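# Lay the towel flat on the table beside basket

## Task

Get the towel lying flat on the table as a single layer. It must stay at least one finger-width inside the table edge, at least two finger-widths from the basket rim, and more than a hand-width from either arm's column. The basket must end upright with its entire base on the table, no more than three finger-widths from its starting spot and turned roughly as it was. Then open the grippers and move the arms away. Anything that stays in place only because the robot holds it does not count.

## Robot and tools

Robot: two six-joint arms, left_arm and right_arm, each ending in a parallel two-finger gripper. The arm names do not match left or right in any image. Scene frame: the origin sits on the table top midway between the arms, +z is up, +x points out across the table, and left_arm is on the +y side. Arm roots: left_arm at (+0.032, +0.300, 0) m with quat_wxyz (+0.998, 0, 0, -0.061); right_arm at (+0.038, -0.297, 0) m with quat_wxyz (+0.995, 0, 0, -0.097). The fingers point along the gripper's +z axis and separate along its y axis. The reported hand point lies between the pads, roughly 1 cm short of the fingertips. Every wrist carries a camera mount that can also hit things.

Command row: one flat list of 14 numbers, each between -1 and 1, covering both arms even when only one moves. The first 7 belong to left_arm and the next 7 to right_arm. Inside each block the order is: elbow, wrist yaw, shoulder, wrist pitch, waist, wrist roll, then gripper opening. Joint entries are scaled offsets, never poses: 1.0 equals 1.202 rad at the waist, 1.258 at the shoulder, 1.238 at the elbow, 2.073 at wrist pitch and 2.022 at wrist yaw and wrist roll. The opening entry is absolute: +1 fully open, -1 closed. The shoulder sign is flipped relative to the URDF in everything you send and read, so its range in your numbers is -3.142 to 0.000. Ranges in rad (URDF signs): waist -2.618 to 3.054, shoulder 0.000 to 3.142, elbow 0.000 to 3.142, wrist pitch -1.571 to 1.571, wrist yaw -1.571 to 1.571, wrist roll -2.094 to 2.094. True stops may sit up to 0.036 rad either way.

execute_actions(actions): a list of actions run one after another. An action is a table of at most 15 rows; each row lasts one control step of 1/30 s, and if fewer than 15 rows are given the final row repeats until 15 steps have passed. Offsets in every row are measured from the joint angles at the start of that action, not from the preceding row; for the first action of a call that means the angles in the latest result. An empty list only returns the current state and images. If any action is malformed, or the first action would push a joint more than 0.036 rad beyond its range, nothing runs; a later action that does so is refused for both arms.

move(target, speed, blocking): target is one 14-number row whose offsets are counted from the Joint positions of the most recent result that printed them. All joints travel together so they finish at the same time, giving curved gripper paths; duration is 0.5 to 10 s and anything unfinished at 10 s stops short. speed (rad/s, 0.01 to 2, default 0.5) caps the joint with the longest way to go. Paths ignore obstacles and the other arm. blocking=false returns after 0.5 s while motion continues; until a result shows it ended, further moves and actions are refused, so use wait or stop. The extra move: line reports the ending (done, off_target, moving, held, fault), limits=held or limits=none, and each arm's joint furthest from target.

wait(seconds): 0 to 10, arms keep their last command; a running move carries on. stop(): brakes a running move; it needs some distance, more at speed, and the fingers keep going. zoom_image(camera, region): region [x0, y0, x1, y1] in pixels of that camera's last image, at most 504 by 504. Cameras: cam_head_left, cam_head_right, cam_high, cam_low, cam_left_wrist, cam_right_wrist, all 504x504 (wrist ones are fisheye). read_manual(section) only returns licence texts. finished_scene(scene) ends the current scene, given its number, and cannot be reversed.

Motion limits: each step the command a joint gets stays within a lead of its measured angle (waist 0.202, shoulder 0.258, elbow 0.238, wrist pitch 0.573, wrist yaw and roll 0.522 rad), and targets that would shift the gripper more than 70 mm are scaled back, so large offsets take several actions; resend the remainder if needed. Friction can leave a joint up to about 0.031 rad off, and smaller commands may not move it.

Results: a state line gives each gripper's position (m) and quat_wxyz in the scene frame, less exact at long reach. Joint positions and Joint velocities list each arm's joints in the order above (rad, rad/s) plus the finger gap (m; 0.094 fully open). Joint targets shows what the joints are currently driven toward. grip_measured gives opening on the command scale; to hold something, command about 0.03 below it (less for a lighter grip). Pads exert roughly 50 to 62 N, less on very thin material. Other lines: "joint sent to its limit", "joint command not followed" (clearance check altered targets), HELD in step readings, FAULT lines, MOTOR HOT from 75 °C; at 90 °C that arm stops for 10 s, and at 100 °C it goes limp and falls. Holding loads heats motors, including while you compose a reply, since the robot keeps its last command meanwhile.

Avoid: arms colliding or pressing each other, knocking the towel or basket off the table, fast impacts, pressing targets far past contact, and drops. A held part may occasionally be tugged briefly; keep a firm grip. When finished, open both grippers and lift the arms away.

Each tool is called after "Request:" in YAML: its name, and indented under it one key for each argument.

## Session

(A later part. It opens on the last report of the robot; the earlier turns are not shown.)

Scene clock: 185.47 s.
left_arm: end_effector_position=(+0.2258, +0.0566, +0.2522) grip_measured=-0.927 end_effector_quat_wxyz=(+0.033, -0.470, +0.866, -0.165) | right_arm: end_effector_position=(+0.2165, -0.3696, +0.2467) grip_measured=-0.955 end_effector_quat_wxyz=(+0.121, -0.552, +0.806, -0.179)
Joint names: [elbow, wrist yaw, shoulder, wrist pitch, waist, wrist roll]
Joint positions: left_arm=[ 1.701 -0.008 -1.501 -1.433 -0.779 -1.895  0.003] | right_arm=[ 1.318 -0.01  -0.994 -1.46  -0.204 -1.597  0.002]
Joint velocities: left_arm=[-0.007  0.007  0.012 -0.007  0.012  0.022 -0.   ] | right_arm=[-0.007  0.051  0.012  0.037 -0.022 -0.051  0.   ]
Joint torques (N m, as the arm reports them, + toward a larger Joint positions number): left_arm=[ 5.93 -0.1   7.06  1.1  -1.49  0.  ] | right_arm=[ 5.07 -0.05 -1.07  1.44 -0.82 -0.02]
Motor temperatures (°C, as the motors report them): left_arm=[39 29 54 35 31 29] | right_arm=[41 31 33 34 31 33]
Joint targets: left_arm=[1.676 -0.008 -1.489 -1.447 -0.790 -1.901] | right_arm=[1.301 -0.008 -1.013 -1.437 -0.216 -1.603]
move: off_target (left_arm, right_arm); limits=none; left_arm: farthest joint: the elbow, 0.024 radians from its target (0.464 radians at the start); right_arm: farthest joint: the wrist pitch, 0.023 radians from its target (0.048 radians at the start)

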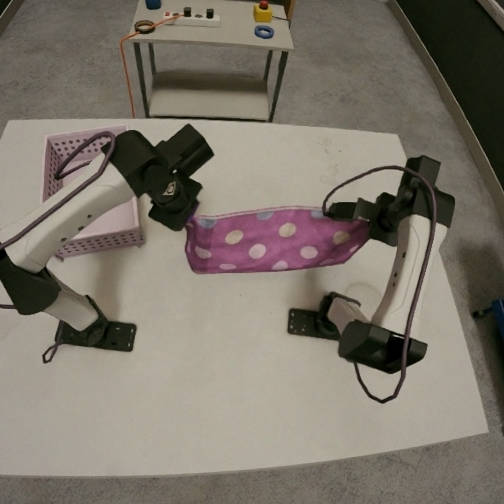

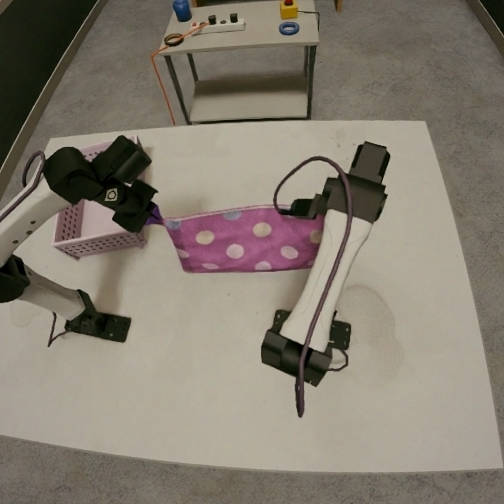

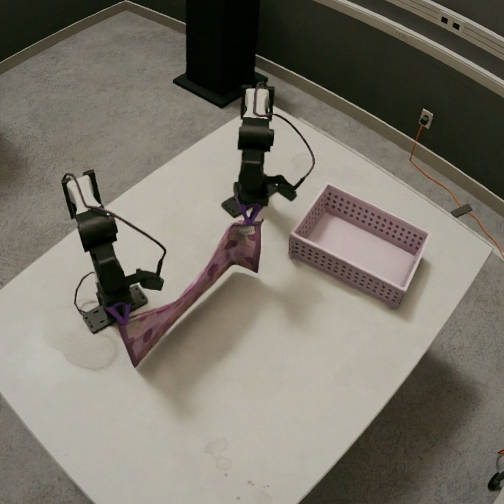

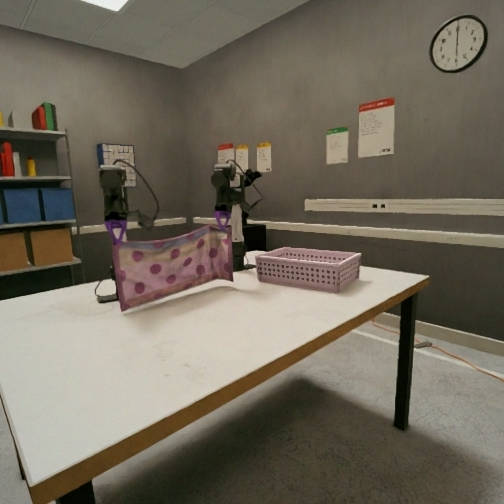

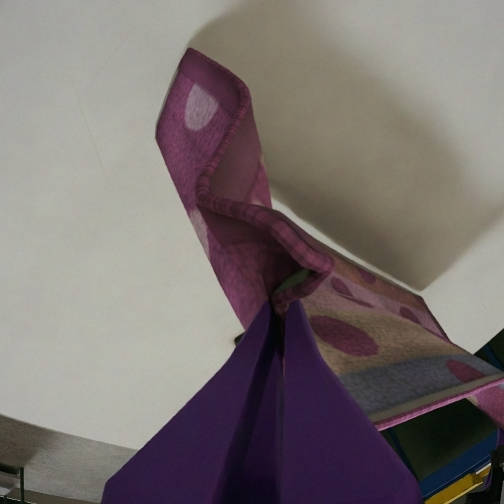

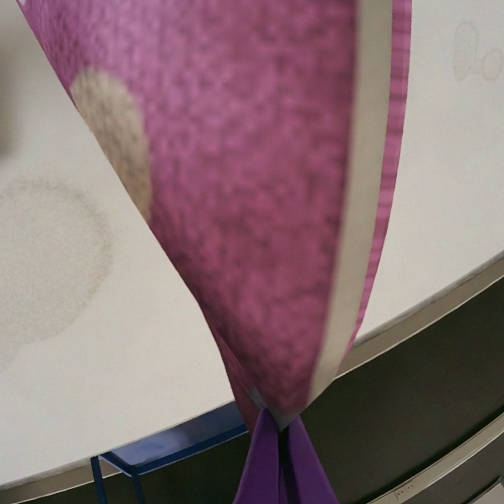

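Request:
move:
  target: [-0.065,0,-0.205,0.12,0.163,-0.07,-1, -0.052,0,-0.35,0.155,0.07,-0.1,-1]
  speed: 0.3

Scene clock: 194.13 s.
left_arm: end_effector_position=(+0.3219, +0.0492, +0.1716) grip_measured=-0.927 end_effector_quat_wxyz=(+0.031, -0.606, +0.783, -0.135) | right_arm: end_effector_position=(+0.3177, -0.3886, +0.1583) grip_measured=-0.955 end_effector_quat_wxyz=(-0.066, +0.665, -0.736, +0.108)
Joint names: [elbow, wrist yaw, shoulder, wrist pitch, waist, wrist roll]
Joint positions: left_arm=[ 1.643 -0.008 -1.746 -1.189 -0.594 -2.031  0.003] | right_arm=[ 1.268 -0.01  -1.422 -1.162 -0.131 -1.791  0.002]
Joint velocities: left_arm=[-0.002 -0.037  0.002 -0.037 -0.027  0.007 -0.   ] | right_arm=[-0.012 -0.037  0.007  0.051  0.007 -0.022 -0.   ]
Joint torques (N m, as the arm reports them, + toward a larger Joint positions number): left_arm=[ 6.61 -0.1   7.98  1.14  0.01 -0.02] | right_arm=[ 6.03 -0.07  3.3   1.01  0.75 -0.06]
Motor temperatures (°C, as the motors report them): left_arm=[39 29 52 35 31 29] | right_arm=[40 31 33 35 31 33]
Joint targets: left_arm=[1.620 -0.008 -1.759 -1.185 -0.584 -2.037] | right_arm=[1.254 -0.010 -1.434 -1.139 -0.120 -1.799]
move: off_target (left_arm, right_arm); limits=none; left_arm: farthest joint: the elbow, 0.022 radians from its target (0.080 radians at the start); right_arm: farthest joint: the wrist pitch, 0.023 radians from its target (0.322 radians at the start)

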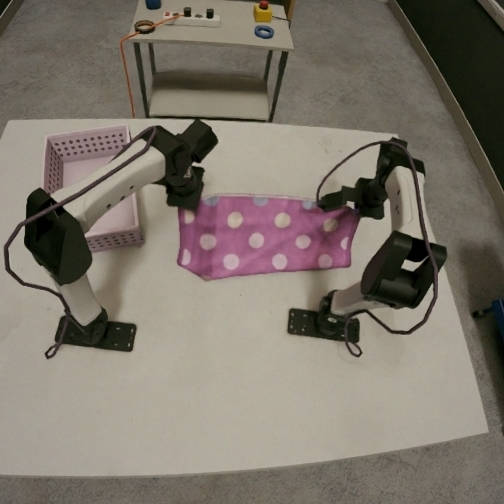

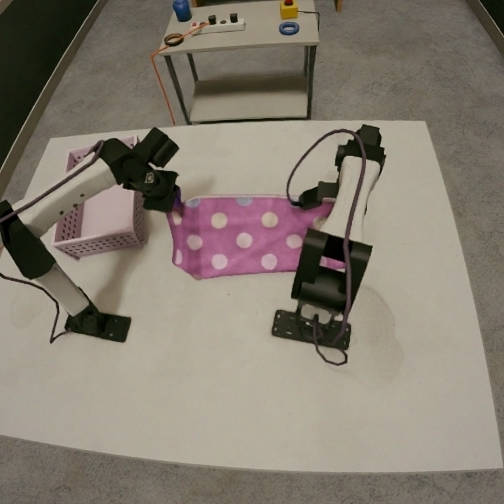

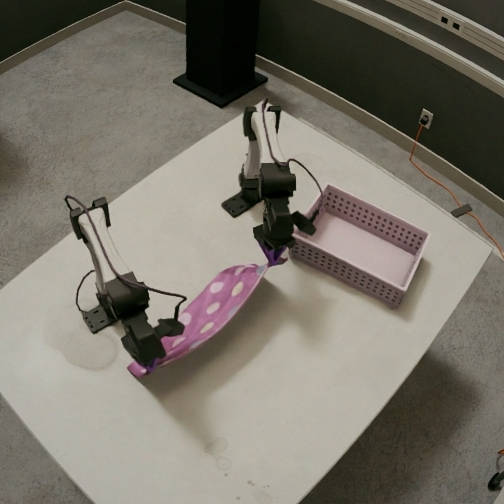

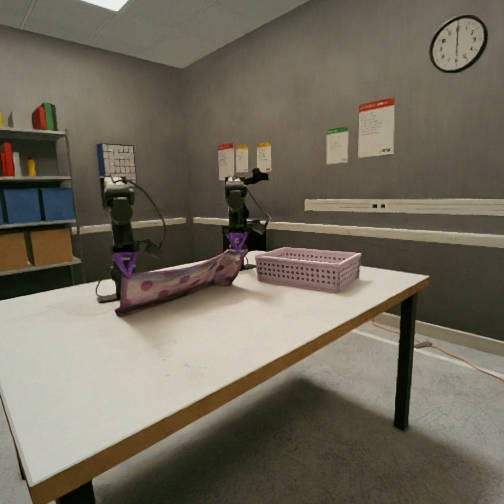

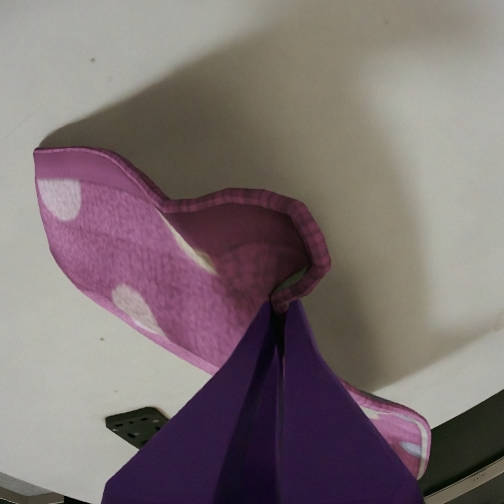

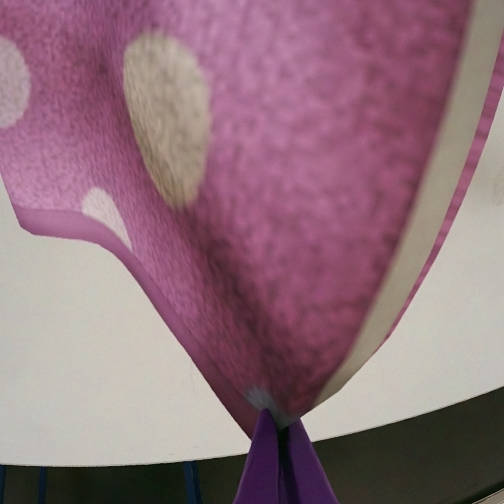

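Request:
move:
  target: [0.347,0,-0.28,-0.045,0.128,0,-1, 0.282,0,-0.296,0.025,0.078,0,-1]
  speed: 0.3

Request:
zoom_image:
  camera: "cam_head_left"
  region: [150,120,400,300]

Scene clock: 204.53 s.
left_arm: end_effector_position=(+0.4218, +0.0505, +0.1609) grip_measured=-0.927 end_effector_quat_wxyz=(-0.041, +0.661, -0.738, +0.133) | right_arm: end_effector_position=(+0.4161, -0.3874, +0.1468) grip_measured=-0.955 end_effector_quat_wxyz=(-0.071, +0.695, -0.708, +0.105)
Joint names: [elbow, wrist yaw, shoulder, wrist pitch, waist, wrist roll]
Joint positions: left_arm=[ 2.054 -0.008 -2.081 -1.266 -0.449 -2.031  0.003] | right_arm=[ 1.593 -0.01  -1.781 -1.129 -0.047 -1.792  0.002]
Joint velocities: left_arm=[-0.002  0.037  0.002 -0.022  0.002 -0.007 -0.   ] | right_arm=[-0.012 -0.022 -0.012 -0.037 -0.002  0.037  0.001]
Joint torques (N m, as the arm reports them, + toward a larger Joint positions number): left_arm=[ 9.65 -0.09 10.73  0.93  0.    0.05] | right_arm=[ 8.87 -0.07  6.22  0.99  0.67  0.02]
Motor temperatures (°C, as the motors report them): left_arm=[39 29 51 35 31 29] | right_arm=[41 31 33 35 31 33]
Joint targets: left_arm=[2.072 -0.008 -2.098 -1.282 -0.440 -2.031] | right_arm=[1.617 -0.010 -1.795 -1.110 -0.037 -1.792]
move: off_target (right_arm); limits=none; left_arm: farthest joint: the elbow, 0.018 radians from its target (0.430 radians at the start); right_arm: farthest joint: the elbow, 0.024 radians from its target (0.349 radians at the start)

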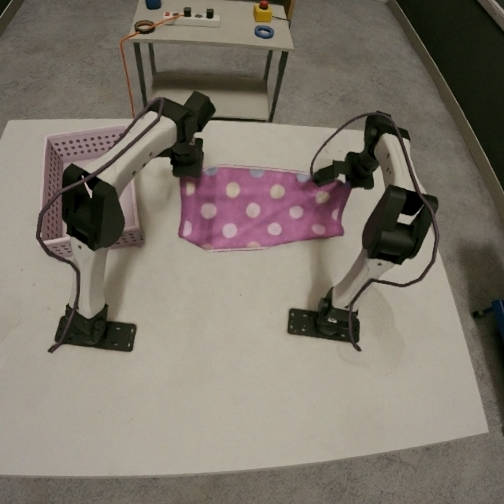

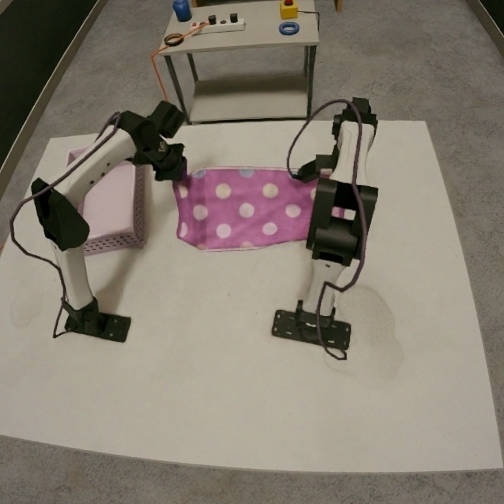

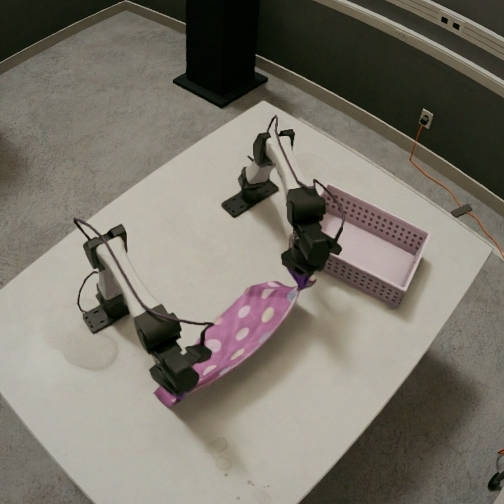

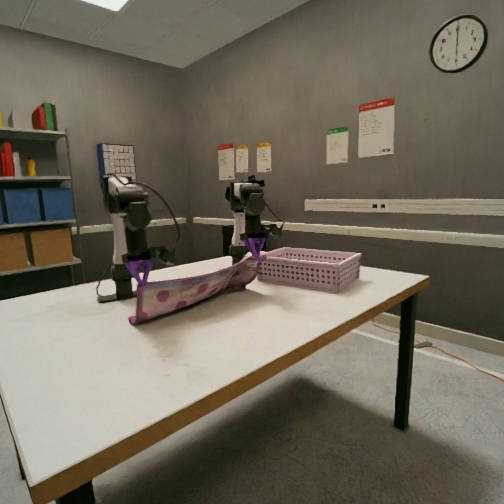

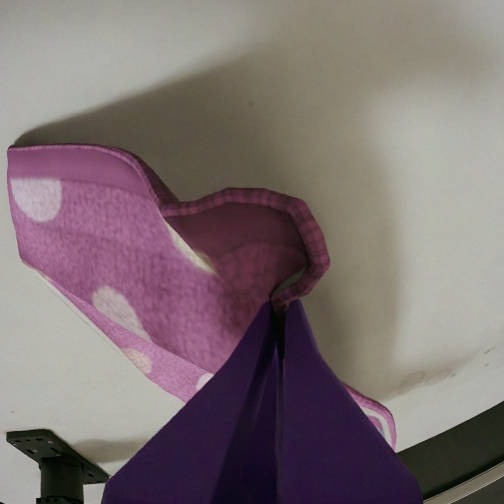

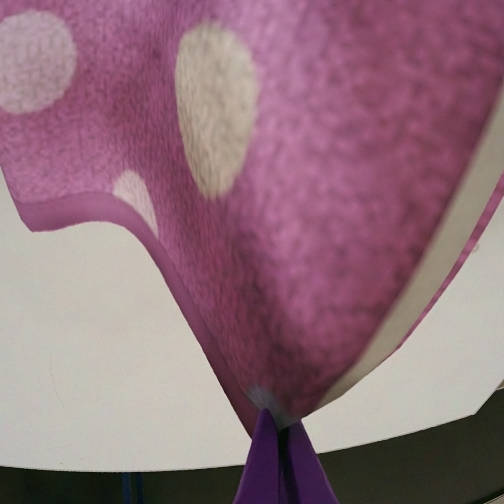

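Region (150, 120, 400, 300) of cam_head_left's 504x504 image, scaled by 2.016, with more detail than that image has; it fills the top 363 rows of this view, and the rest is white.

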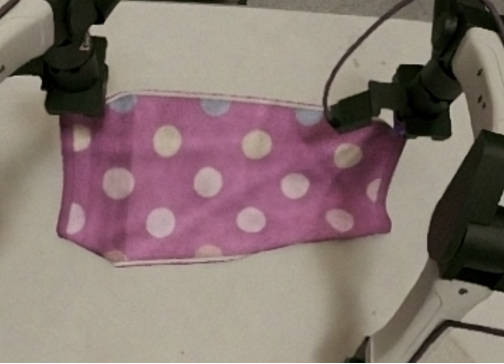

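Request:
move:
  target: [-0.29,0,0.47,-0.08,-0.28,0,-1, -0.225,0,0.635,-0.16,-0.15,-0.05,-1]
  speed: 0.5

Request:
move:
  target: [0.29,0,-0.47,0.08,0.28,0,-1, 0.225,0,-0.635,0.16,0.15,0,-1]
  speed: 1.2

Request:
zoom_image:
  camera: "cam_head_left"
  region: [150,120,400,300]

Scene clock: 214.13 s.
left_arm: end_effector_position=(+0.2299, +0.0529, +0.2620) grip_measured=-0.927 end_effector_quat_wxyz=(+0.024, -0.527, +0.828, -0.187) | right_arm: end_effector_position=(+0.2196, -0.3731, +0.2535) grip_measured=-0.955 end_effector_quat_wxyz=(-0.099, +0.656, -0.719, +0.208)
Joint names: [elbow, wrist yaw, shoulder, wrist pitch, waist, wrist roll]
Joint positions: left_arm=[ 1.723 -0.008 -1.496 -1.418 -0.776 -2.031  0.003] | right_arm=[ 1.336 -0.01  -0.994 -1.448 -0.215 -1.886  0.002]
Joint velocities: left_arm=[-0.017  0.066  0.002 -0.037  0.012 -0.022 -0.001] | right_arm=[ 0.022  0.022  0.002 -0.007 -0.007  0.007 -0.   ]
Joint torques (N m, as the arm reports them, + toward a larger Joint positions number): left_arm=[ 5.64 -0.1   6.52  1.18 -1.38  0.06] | right_arm=[ 4.74 -0.06  0.98  1.07 -0.84 -0.04]
Motor temperatures (°C, as the motors report them): left_arm=[40 29 51 34 31 29] | right_arm=[42 31 34 35 31 33]
Joint targets: left_arm=[1.695 -0.008 -1.490 -1.432 -0.786 -2.031] | right_arm=[1.315 -0.009 -0.982 -1.461 -0.227 -1.893]
move: off_target (left_arm, right_arm); limits=none; left_arm: farthest joint: the elbow, 0.028 radians from its target (0.359 radians at the start); right_arm: farthest joint: the elbow, 0.021 radians from its target (0.278 radians at the start)

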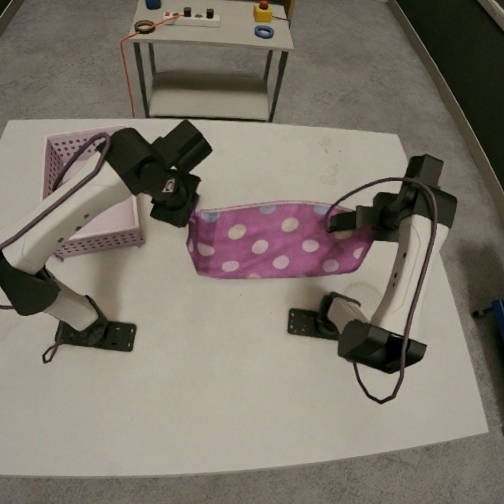

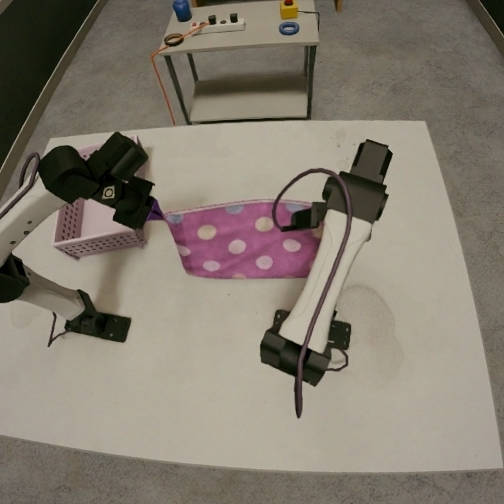

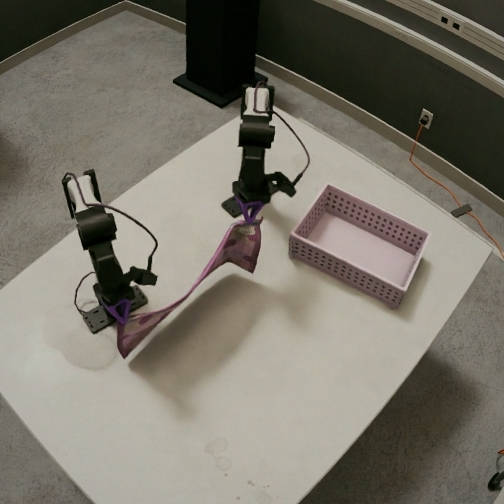

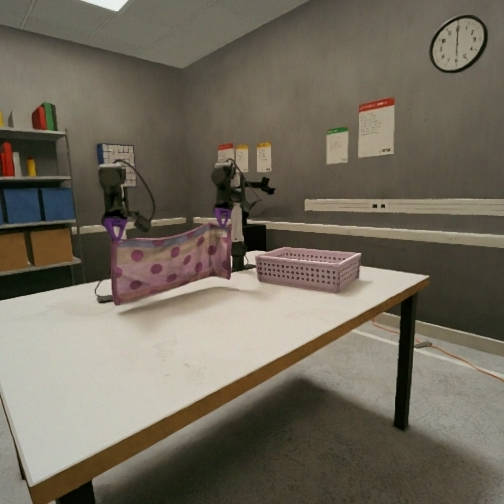

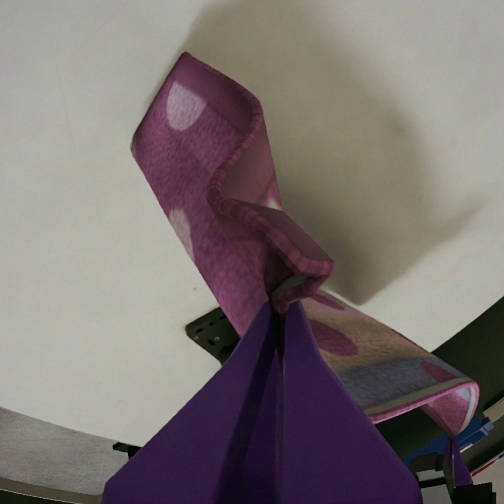

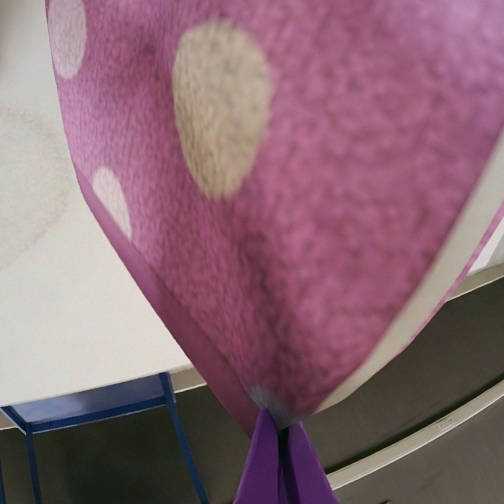

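Scene clock: 215.53 s.
left_arm: end_effector_position=(+0.4269, +0.0506, +0.1643) grip_measured=-0.927 end_effector_quat_wxyz=(-0.043, +0.662, -0.735, +0.141) | right_arm: end_effector_position=(+0.4148, -0.3852, +0.1412) grip_measured=-0.955 end_effector_quat_wxyz=(-0.060, +0.730, -0.674, +0.098)
Joint names: [elbow, wrist yaw, shoulder, wrist pitch, waist, wrist roll]
Joint positions: left_arm=[ 2.065 -0.007 -2.082 -1.257 -0.443 -2.031  0.003] | right_arm=[ 1.593 -0.01  -1.795 -1.138 -0.042 -1.886  0.002]
Joint velocities: left_arm=[-0.027 -0.051  0.012 -0.007  0.012 -0.007  0.   ] | right_arm=[ 0.007 -0.022 -0.002 -0.066 -0.007 -0.007 -0.   ]
Joint torques (N m, as the arm reports them, + toward a larger Joint positions number): left_arm=[ 9.59 -0.11 11.71  1.17 -0.48  0.05] | right_arm=[ 8.67 -0.07  7.27  0.96  0.55  0.02]
Motor temperatures (°C, as the motors report them): left_arm=[40 29 51 34 31 29] | right_arm=[42 31 35 35 31 33]
Joint targets: left_arm=[2.082 -0.008 -2.087 -1.253 -0.440 -2.031] | right_arm=[1.614 -0.010 -1.793 -1.117 -0.034 -1.886]
move: off_target (right_arm); limits=none; left_arm: farthest joint: the elbow, 0.017 radians from its target (0.359 radians at the start); right_arm: farthest joint: the elbow, 0.022 radians from its target (0.279 radians at the start)

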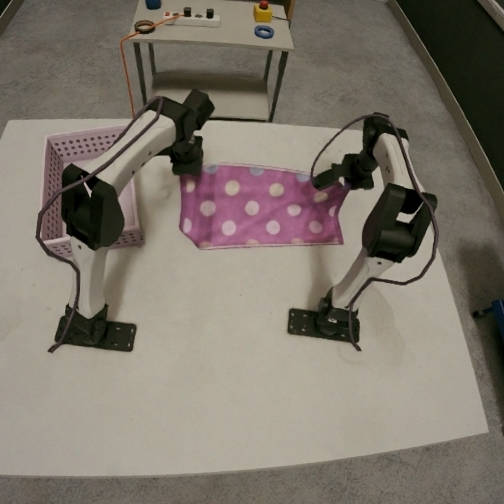

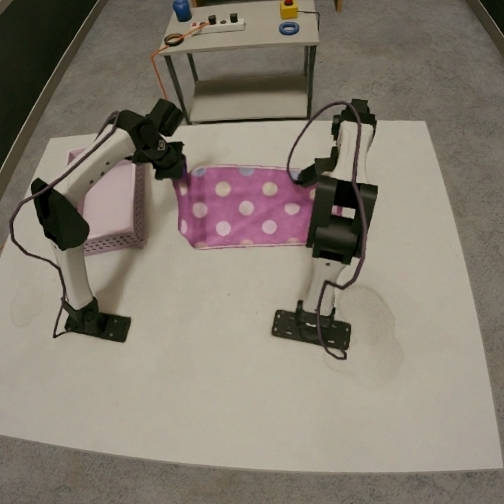

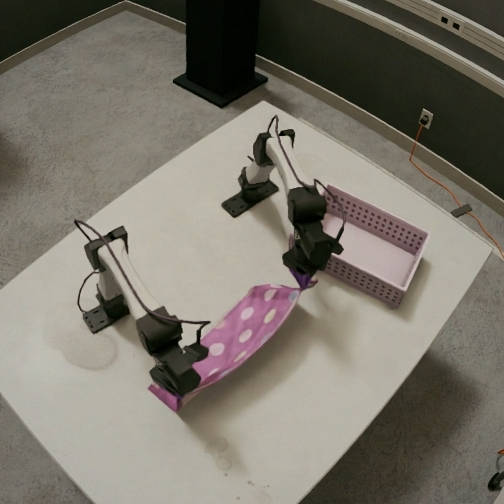

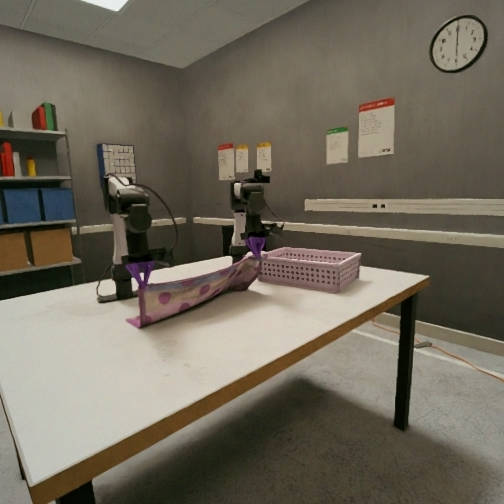

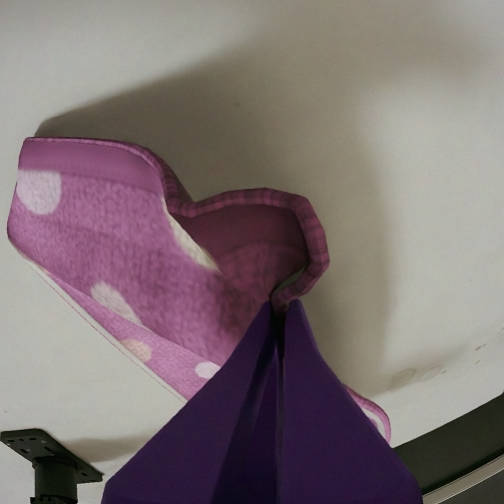

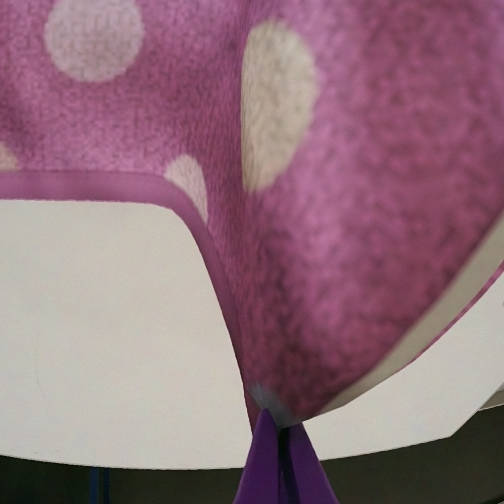

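Region (150, 120, 400, 300) of cam_head_left's 504x504 image, scaled by 2.016, with more detail than that image has; it fills the top 363 rows of this view, and the rest is white.

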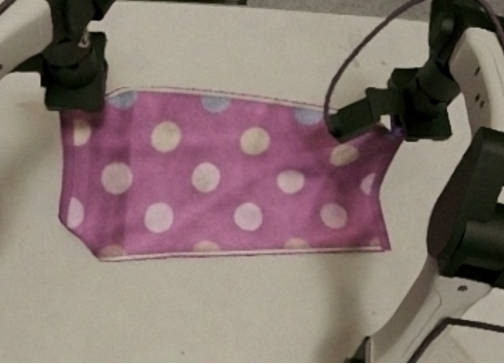

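Request:
move:
  target: [0,0,0.13,0,0,-0.025,-1, 0,0,0,0,0,0,-1]
  speed: 0.3

Request:
zoom_image:
  camera: "cam_head_left"
  region: [150,120,400,300]

Scene clock: 220.10 s.
left_arm: end_effector_position=(+0.4150, +0.0575, +0.2352) grip_measured=-0.927 end_effector_quat_wxyz=(-0.058, +0.668, -0.709, +0.219) | right_arm: end_effector_position=(+0.4153, -0.3838, +0.1413) grip_measured=-0.955 end_effector_quat_wxyz=(-0.064, +0.730, -0.673, +0.096)
Joint names: [elbow, wrist yaw, shoulder, wrist pitch, waist, wrist roll]
Joint positions: left_arm=[ 2.065 -0.004 -1.922 -1.256 -0.443 -2.075  0.003] | right_arm=[ 1.593 -0.018 -1.795 -1.138 -0.042 -1.886  0.002]
Joint velocities: left_arm=[-0.007 -0.037 -0.002  0.022  0.002  0.037 -0.   ] | right_arm=[-0.002  0.095 -0.007 -0.037 -0.007  0.022  0.   ]
Joint torques (N m, as the arm reports them, + toward a larger Joint positions number): left_arm=[ 8.27 -0.12 10.78  1.48 -0.71  0.01] | right_arm=[7.04 0.01 7.15 0.71 0.01 0.02]
Motor temperatures (°C, as the motors report them): left_arm=[41 29 52 35 31 29] | right_arm=[42 31 36 35 31 33]
Joint targets: left_arm=[2.065 -0.007 -1.919 -1.256 -0.443 -2.082] | right_arm=[1.593 -0.010 -1.795 -1.138 -0.042 -1.886]
move: done; limits=none; left_arm: farthest joint: the wrist roll, 0.006 radians from its target (0.051 radians at the start); right_arm: farthest joint: the wrist yaw, 0.008 radians from its target (0.000 radians at the start)

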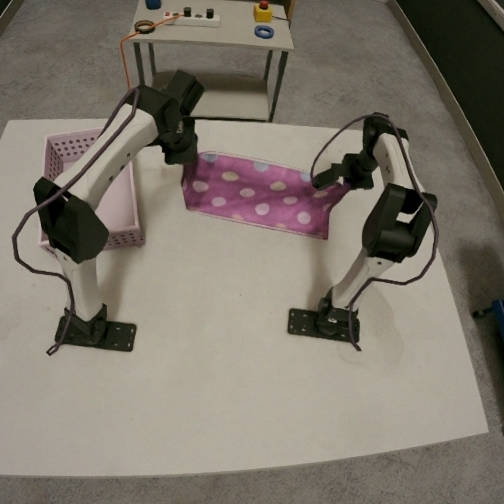

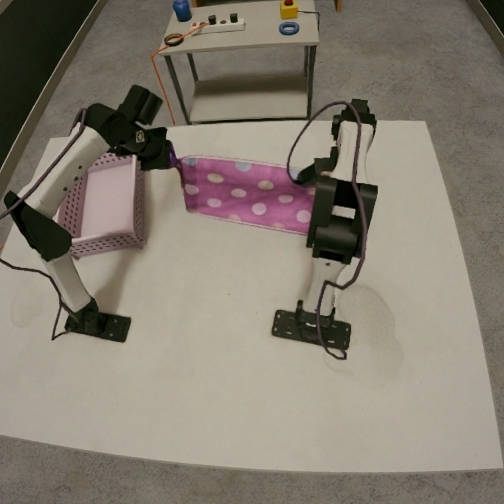

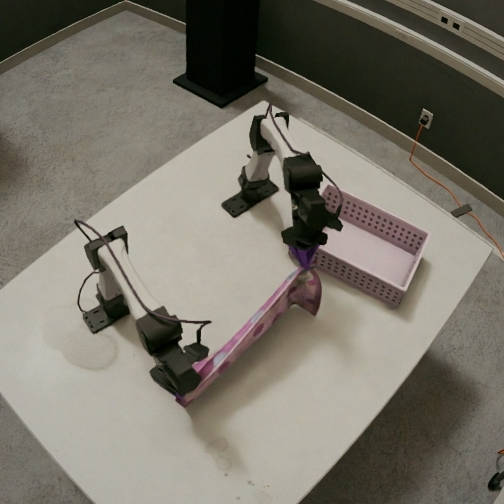

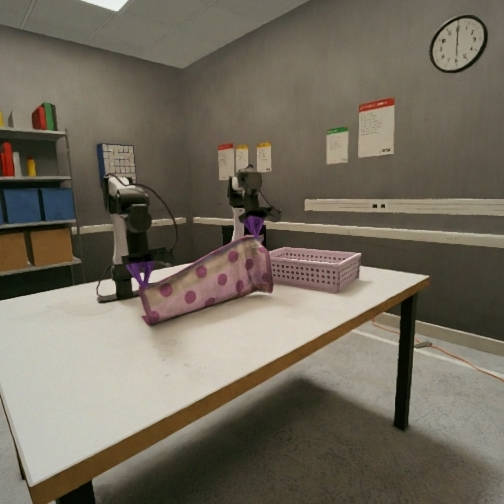

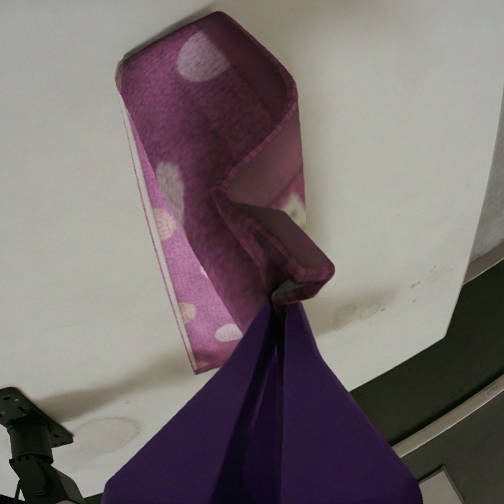

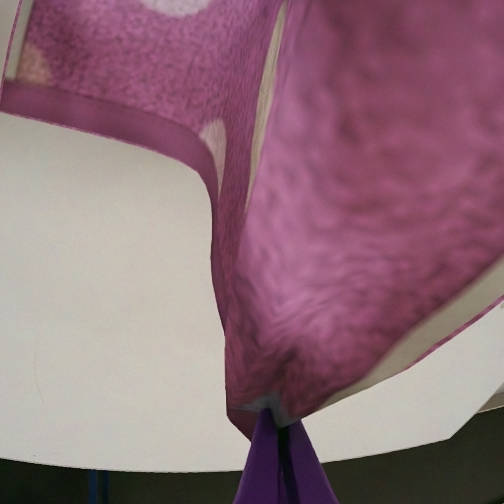

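Region (150, 120, 400, 300) of cam_head_left's 504x504 image, scaled by 2.016, with more detail than that image has; it fills the top 363 rows of this view, and the rest is white.

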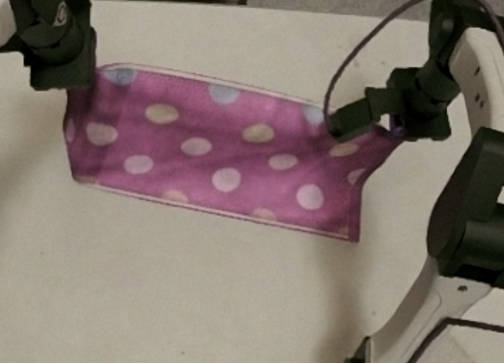

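Request:
move:
  target: [-0.32,0,0.37,-0.083,-0.18,0,-1, -0.225,0,0.645,-0.155,-0.055,0,-1]
  speed: 0.5

Request:
move:
  target: [0.32,0,-0.52,0.1,0.13,0,-1, 0.225,0,-0.645,0.16,0,0.04,-1]
  speed: 2

Request:
zoom_image:
  camera: "cam_head_left"
  region: [150,120,400,300]

Scene clock: 230.10 s.
left_arm: end_effector_position=(+0.2537, +0.0845, +0.2618) grip_measured=-0.927 end_effector_quat_wxyz=(+0.029, -0.596, +0.780, -0.188) | right_arm: end_effector_position=(+0.2286, -0.3492, +0.2535) grip_measured=-0.955 end_effector_quat_wxyz=(-0.116, +0.699, -0.677, +0.199)
Joint names: [elbow, wrist yaw, shoulder, wrist pitch, waist, wrist roll]
Joint positions: left_arm=[ 1.693 -0.003 -1.465 -1.415 -0.649 -2.076  0.003] | right_arm=[ 1.336 -0.022 -0.996 -1.447 -0.096 -1.886  0.002]
Joint velocities: left_arm=[-0.007  0.022  0.012  0.022  0.002 -0.037  0.001] | right_arm=[-0.002 -0.007 -0.007  0.007 -0.007  0.007 -0.   ]
Joint torques (N m, as the arm reports them, + toward a larger Joint positions number): left_arm=[ 5.92 -0.11  6.47  1.19 -1.46  0.06] | right_arm=[ 4.74 -0.02  1.04  1.05 -0.82  0.03]
Motor temperatures (°C, as the motors report them): left_arm=[41 29 52 35 31 29] | right_arm=[42 31 37 34 31 33]
Joint targets: left_arm=[1.669 -0.004 -1.456 -1.428 -0.659 -2.075] | right_arm=[1.315 -0.018 -0.983 -1.459 -0.108 -1.886]
move: off_target (left_arm, right_arm); limits=none; left_arm: farthest joint: the elbow, 0.024 radians from its target (0.396 radians at the start); right_arm: farthest joint: the elbow, 0.021 radians from its target (0.278 radians at the start)

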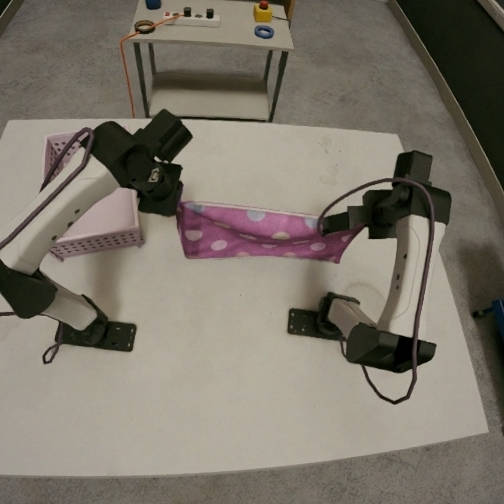

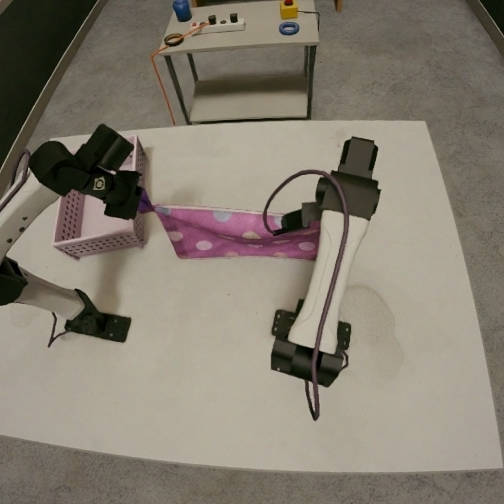

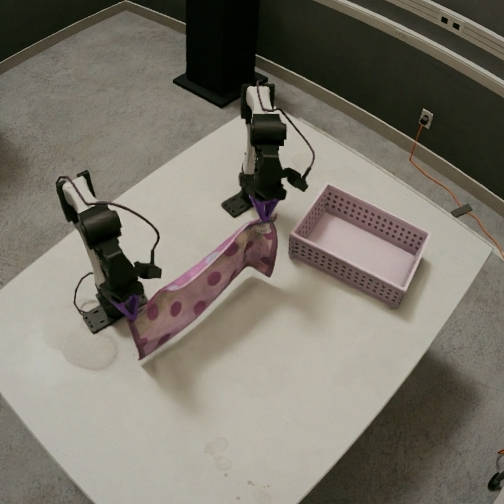

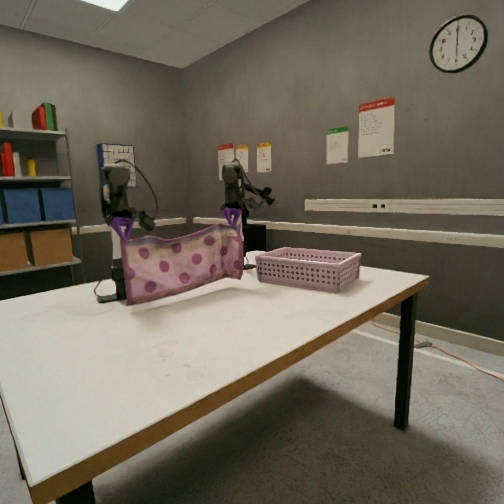

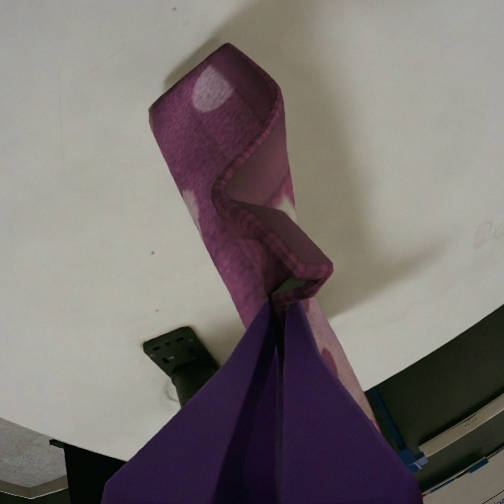

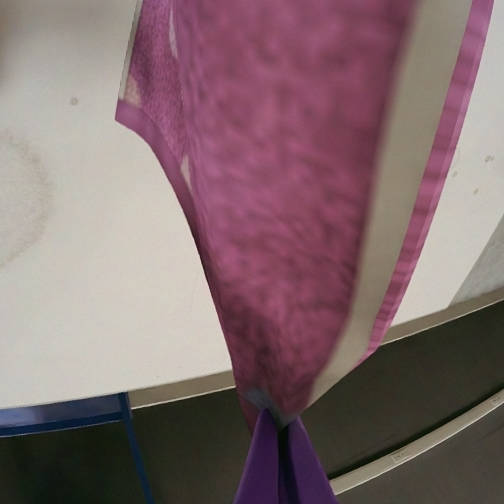

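Scene clock: 231.37 s.
left_arm: end_effector_position=(+0.4223, +0.0207, +0.1546) grip_measured=-0.927 end_effector_quat_wxyz=(-0.036, +0.657, -0.738, +0.152) | right_arm: end_effector_position=(+0.4112, -0.4036, +0.1368) grip_measured=-0.955 end_effector_quat_wxyz=(-0.064, +0.686, -0.719, +0.090)
Joint names: [elbow, wrist yaw, shoulder, wrist pitch, waist, wrist roll]
Joint positions: left_arm=[ 2.073 -0.003 -2.116 -1.214 -0.499 -2.076  0.003] | right_arm=[ 1.593 -0.022 -1.808 -1.135 -0.096 -1.811  0.002]
Joint velocities: left_arm=[-0.012 -0.037  0.012 -0.007 -0.007  0.007 -0.   ] | right_arm=[ 0.007  0.007  0.027 -0.037  0.017 -0.007  0.   ]
Joint torques (N m, as the arm reports them, + toward a larger Joint positions number): left_arm=[ 9.58 -0.09 12.29  1.23 -0.27  0.05] | right_arm=[ 8.61 -0.08  7.27  0.91  0.02  0.06]
Motor temperatures (°C, as the motors report them): left_arm=[41 29 52 35 31 29] | right_arm=[42 31 37 35 31 33]
Joint targets: left_arm=[2.089 -0.003 -2.120 -1.208 -0.492 -2.076] | right_arm=[1.614 -0.022 -1.807 -1.115 -0.096 -1.805]
move: off_target (right_arm); limits=none; left_arm: farthest joint: the elbow, 0.016 radians from its target (0.396 radians at the start); right_arm: farthest joint: the elbow, 0.021 radians from its target (0.279 radians at the start)

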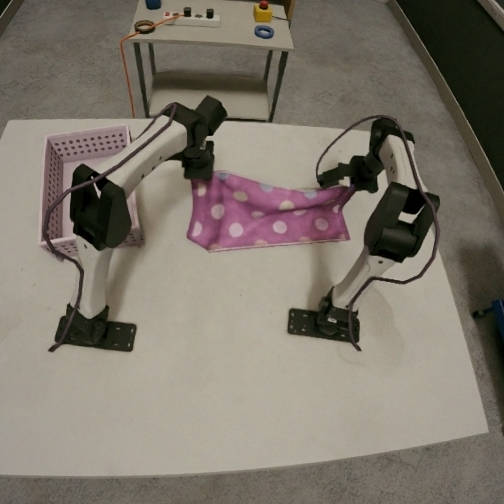

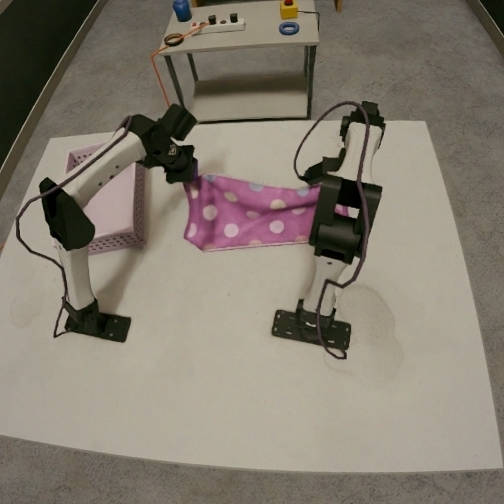

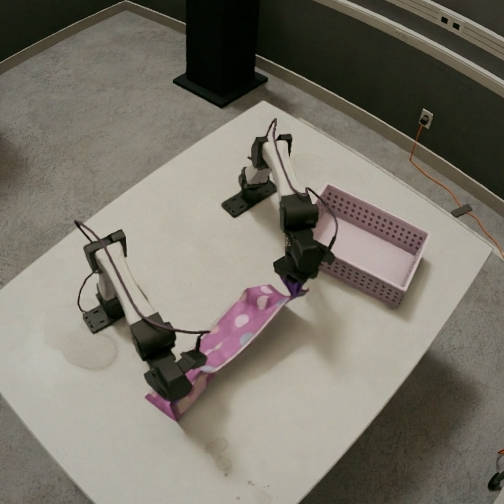

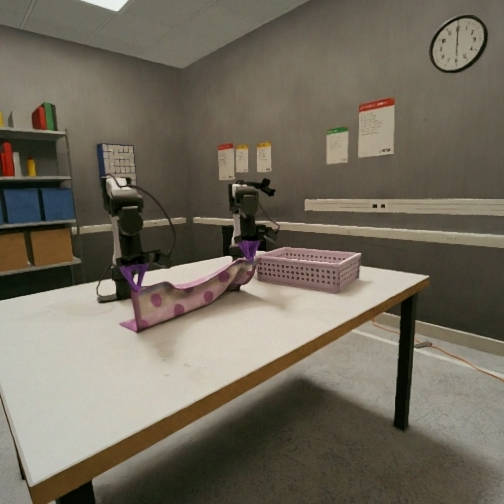

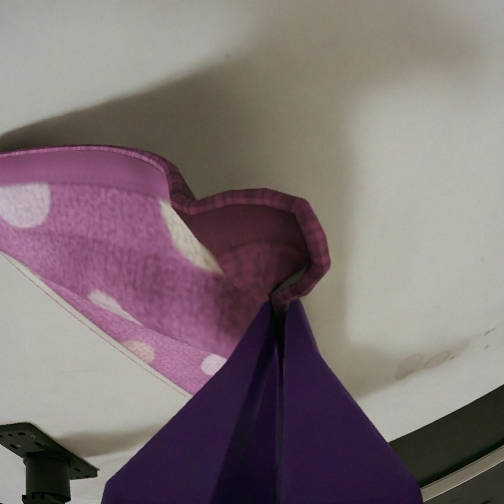

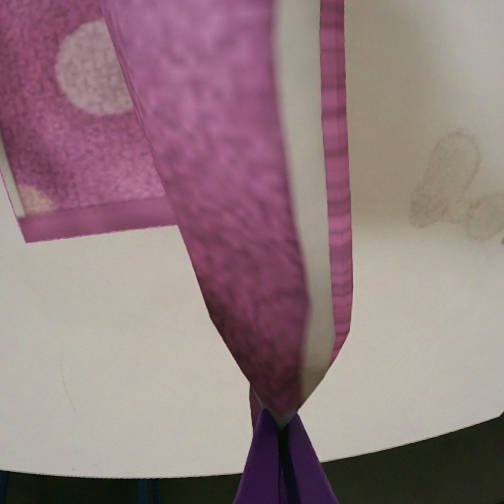

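Region (150, 120, 400, 300) of cam_head_left's 504x504 image, scaled by 2.016, with more detail than that image has; it fills the top 363 rows of this view, and the rest is white.

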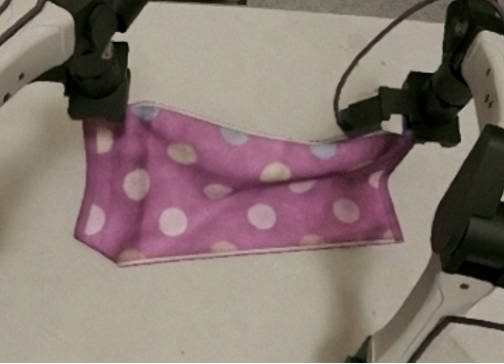

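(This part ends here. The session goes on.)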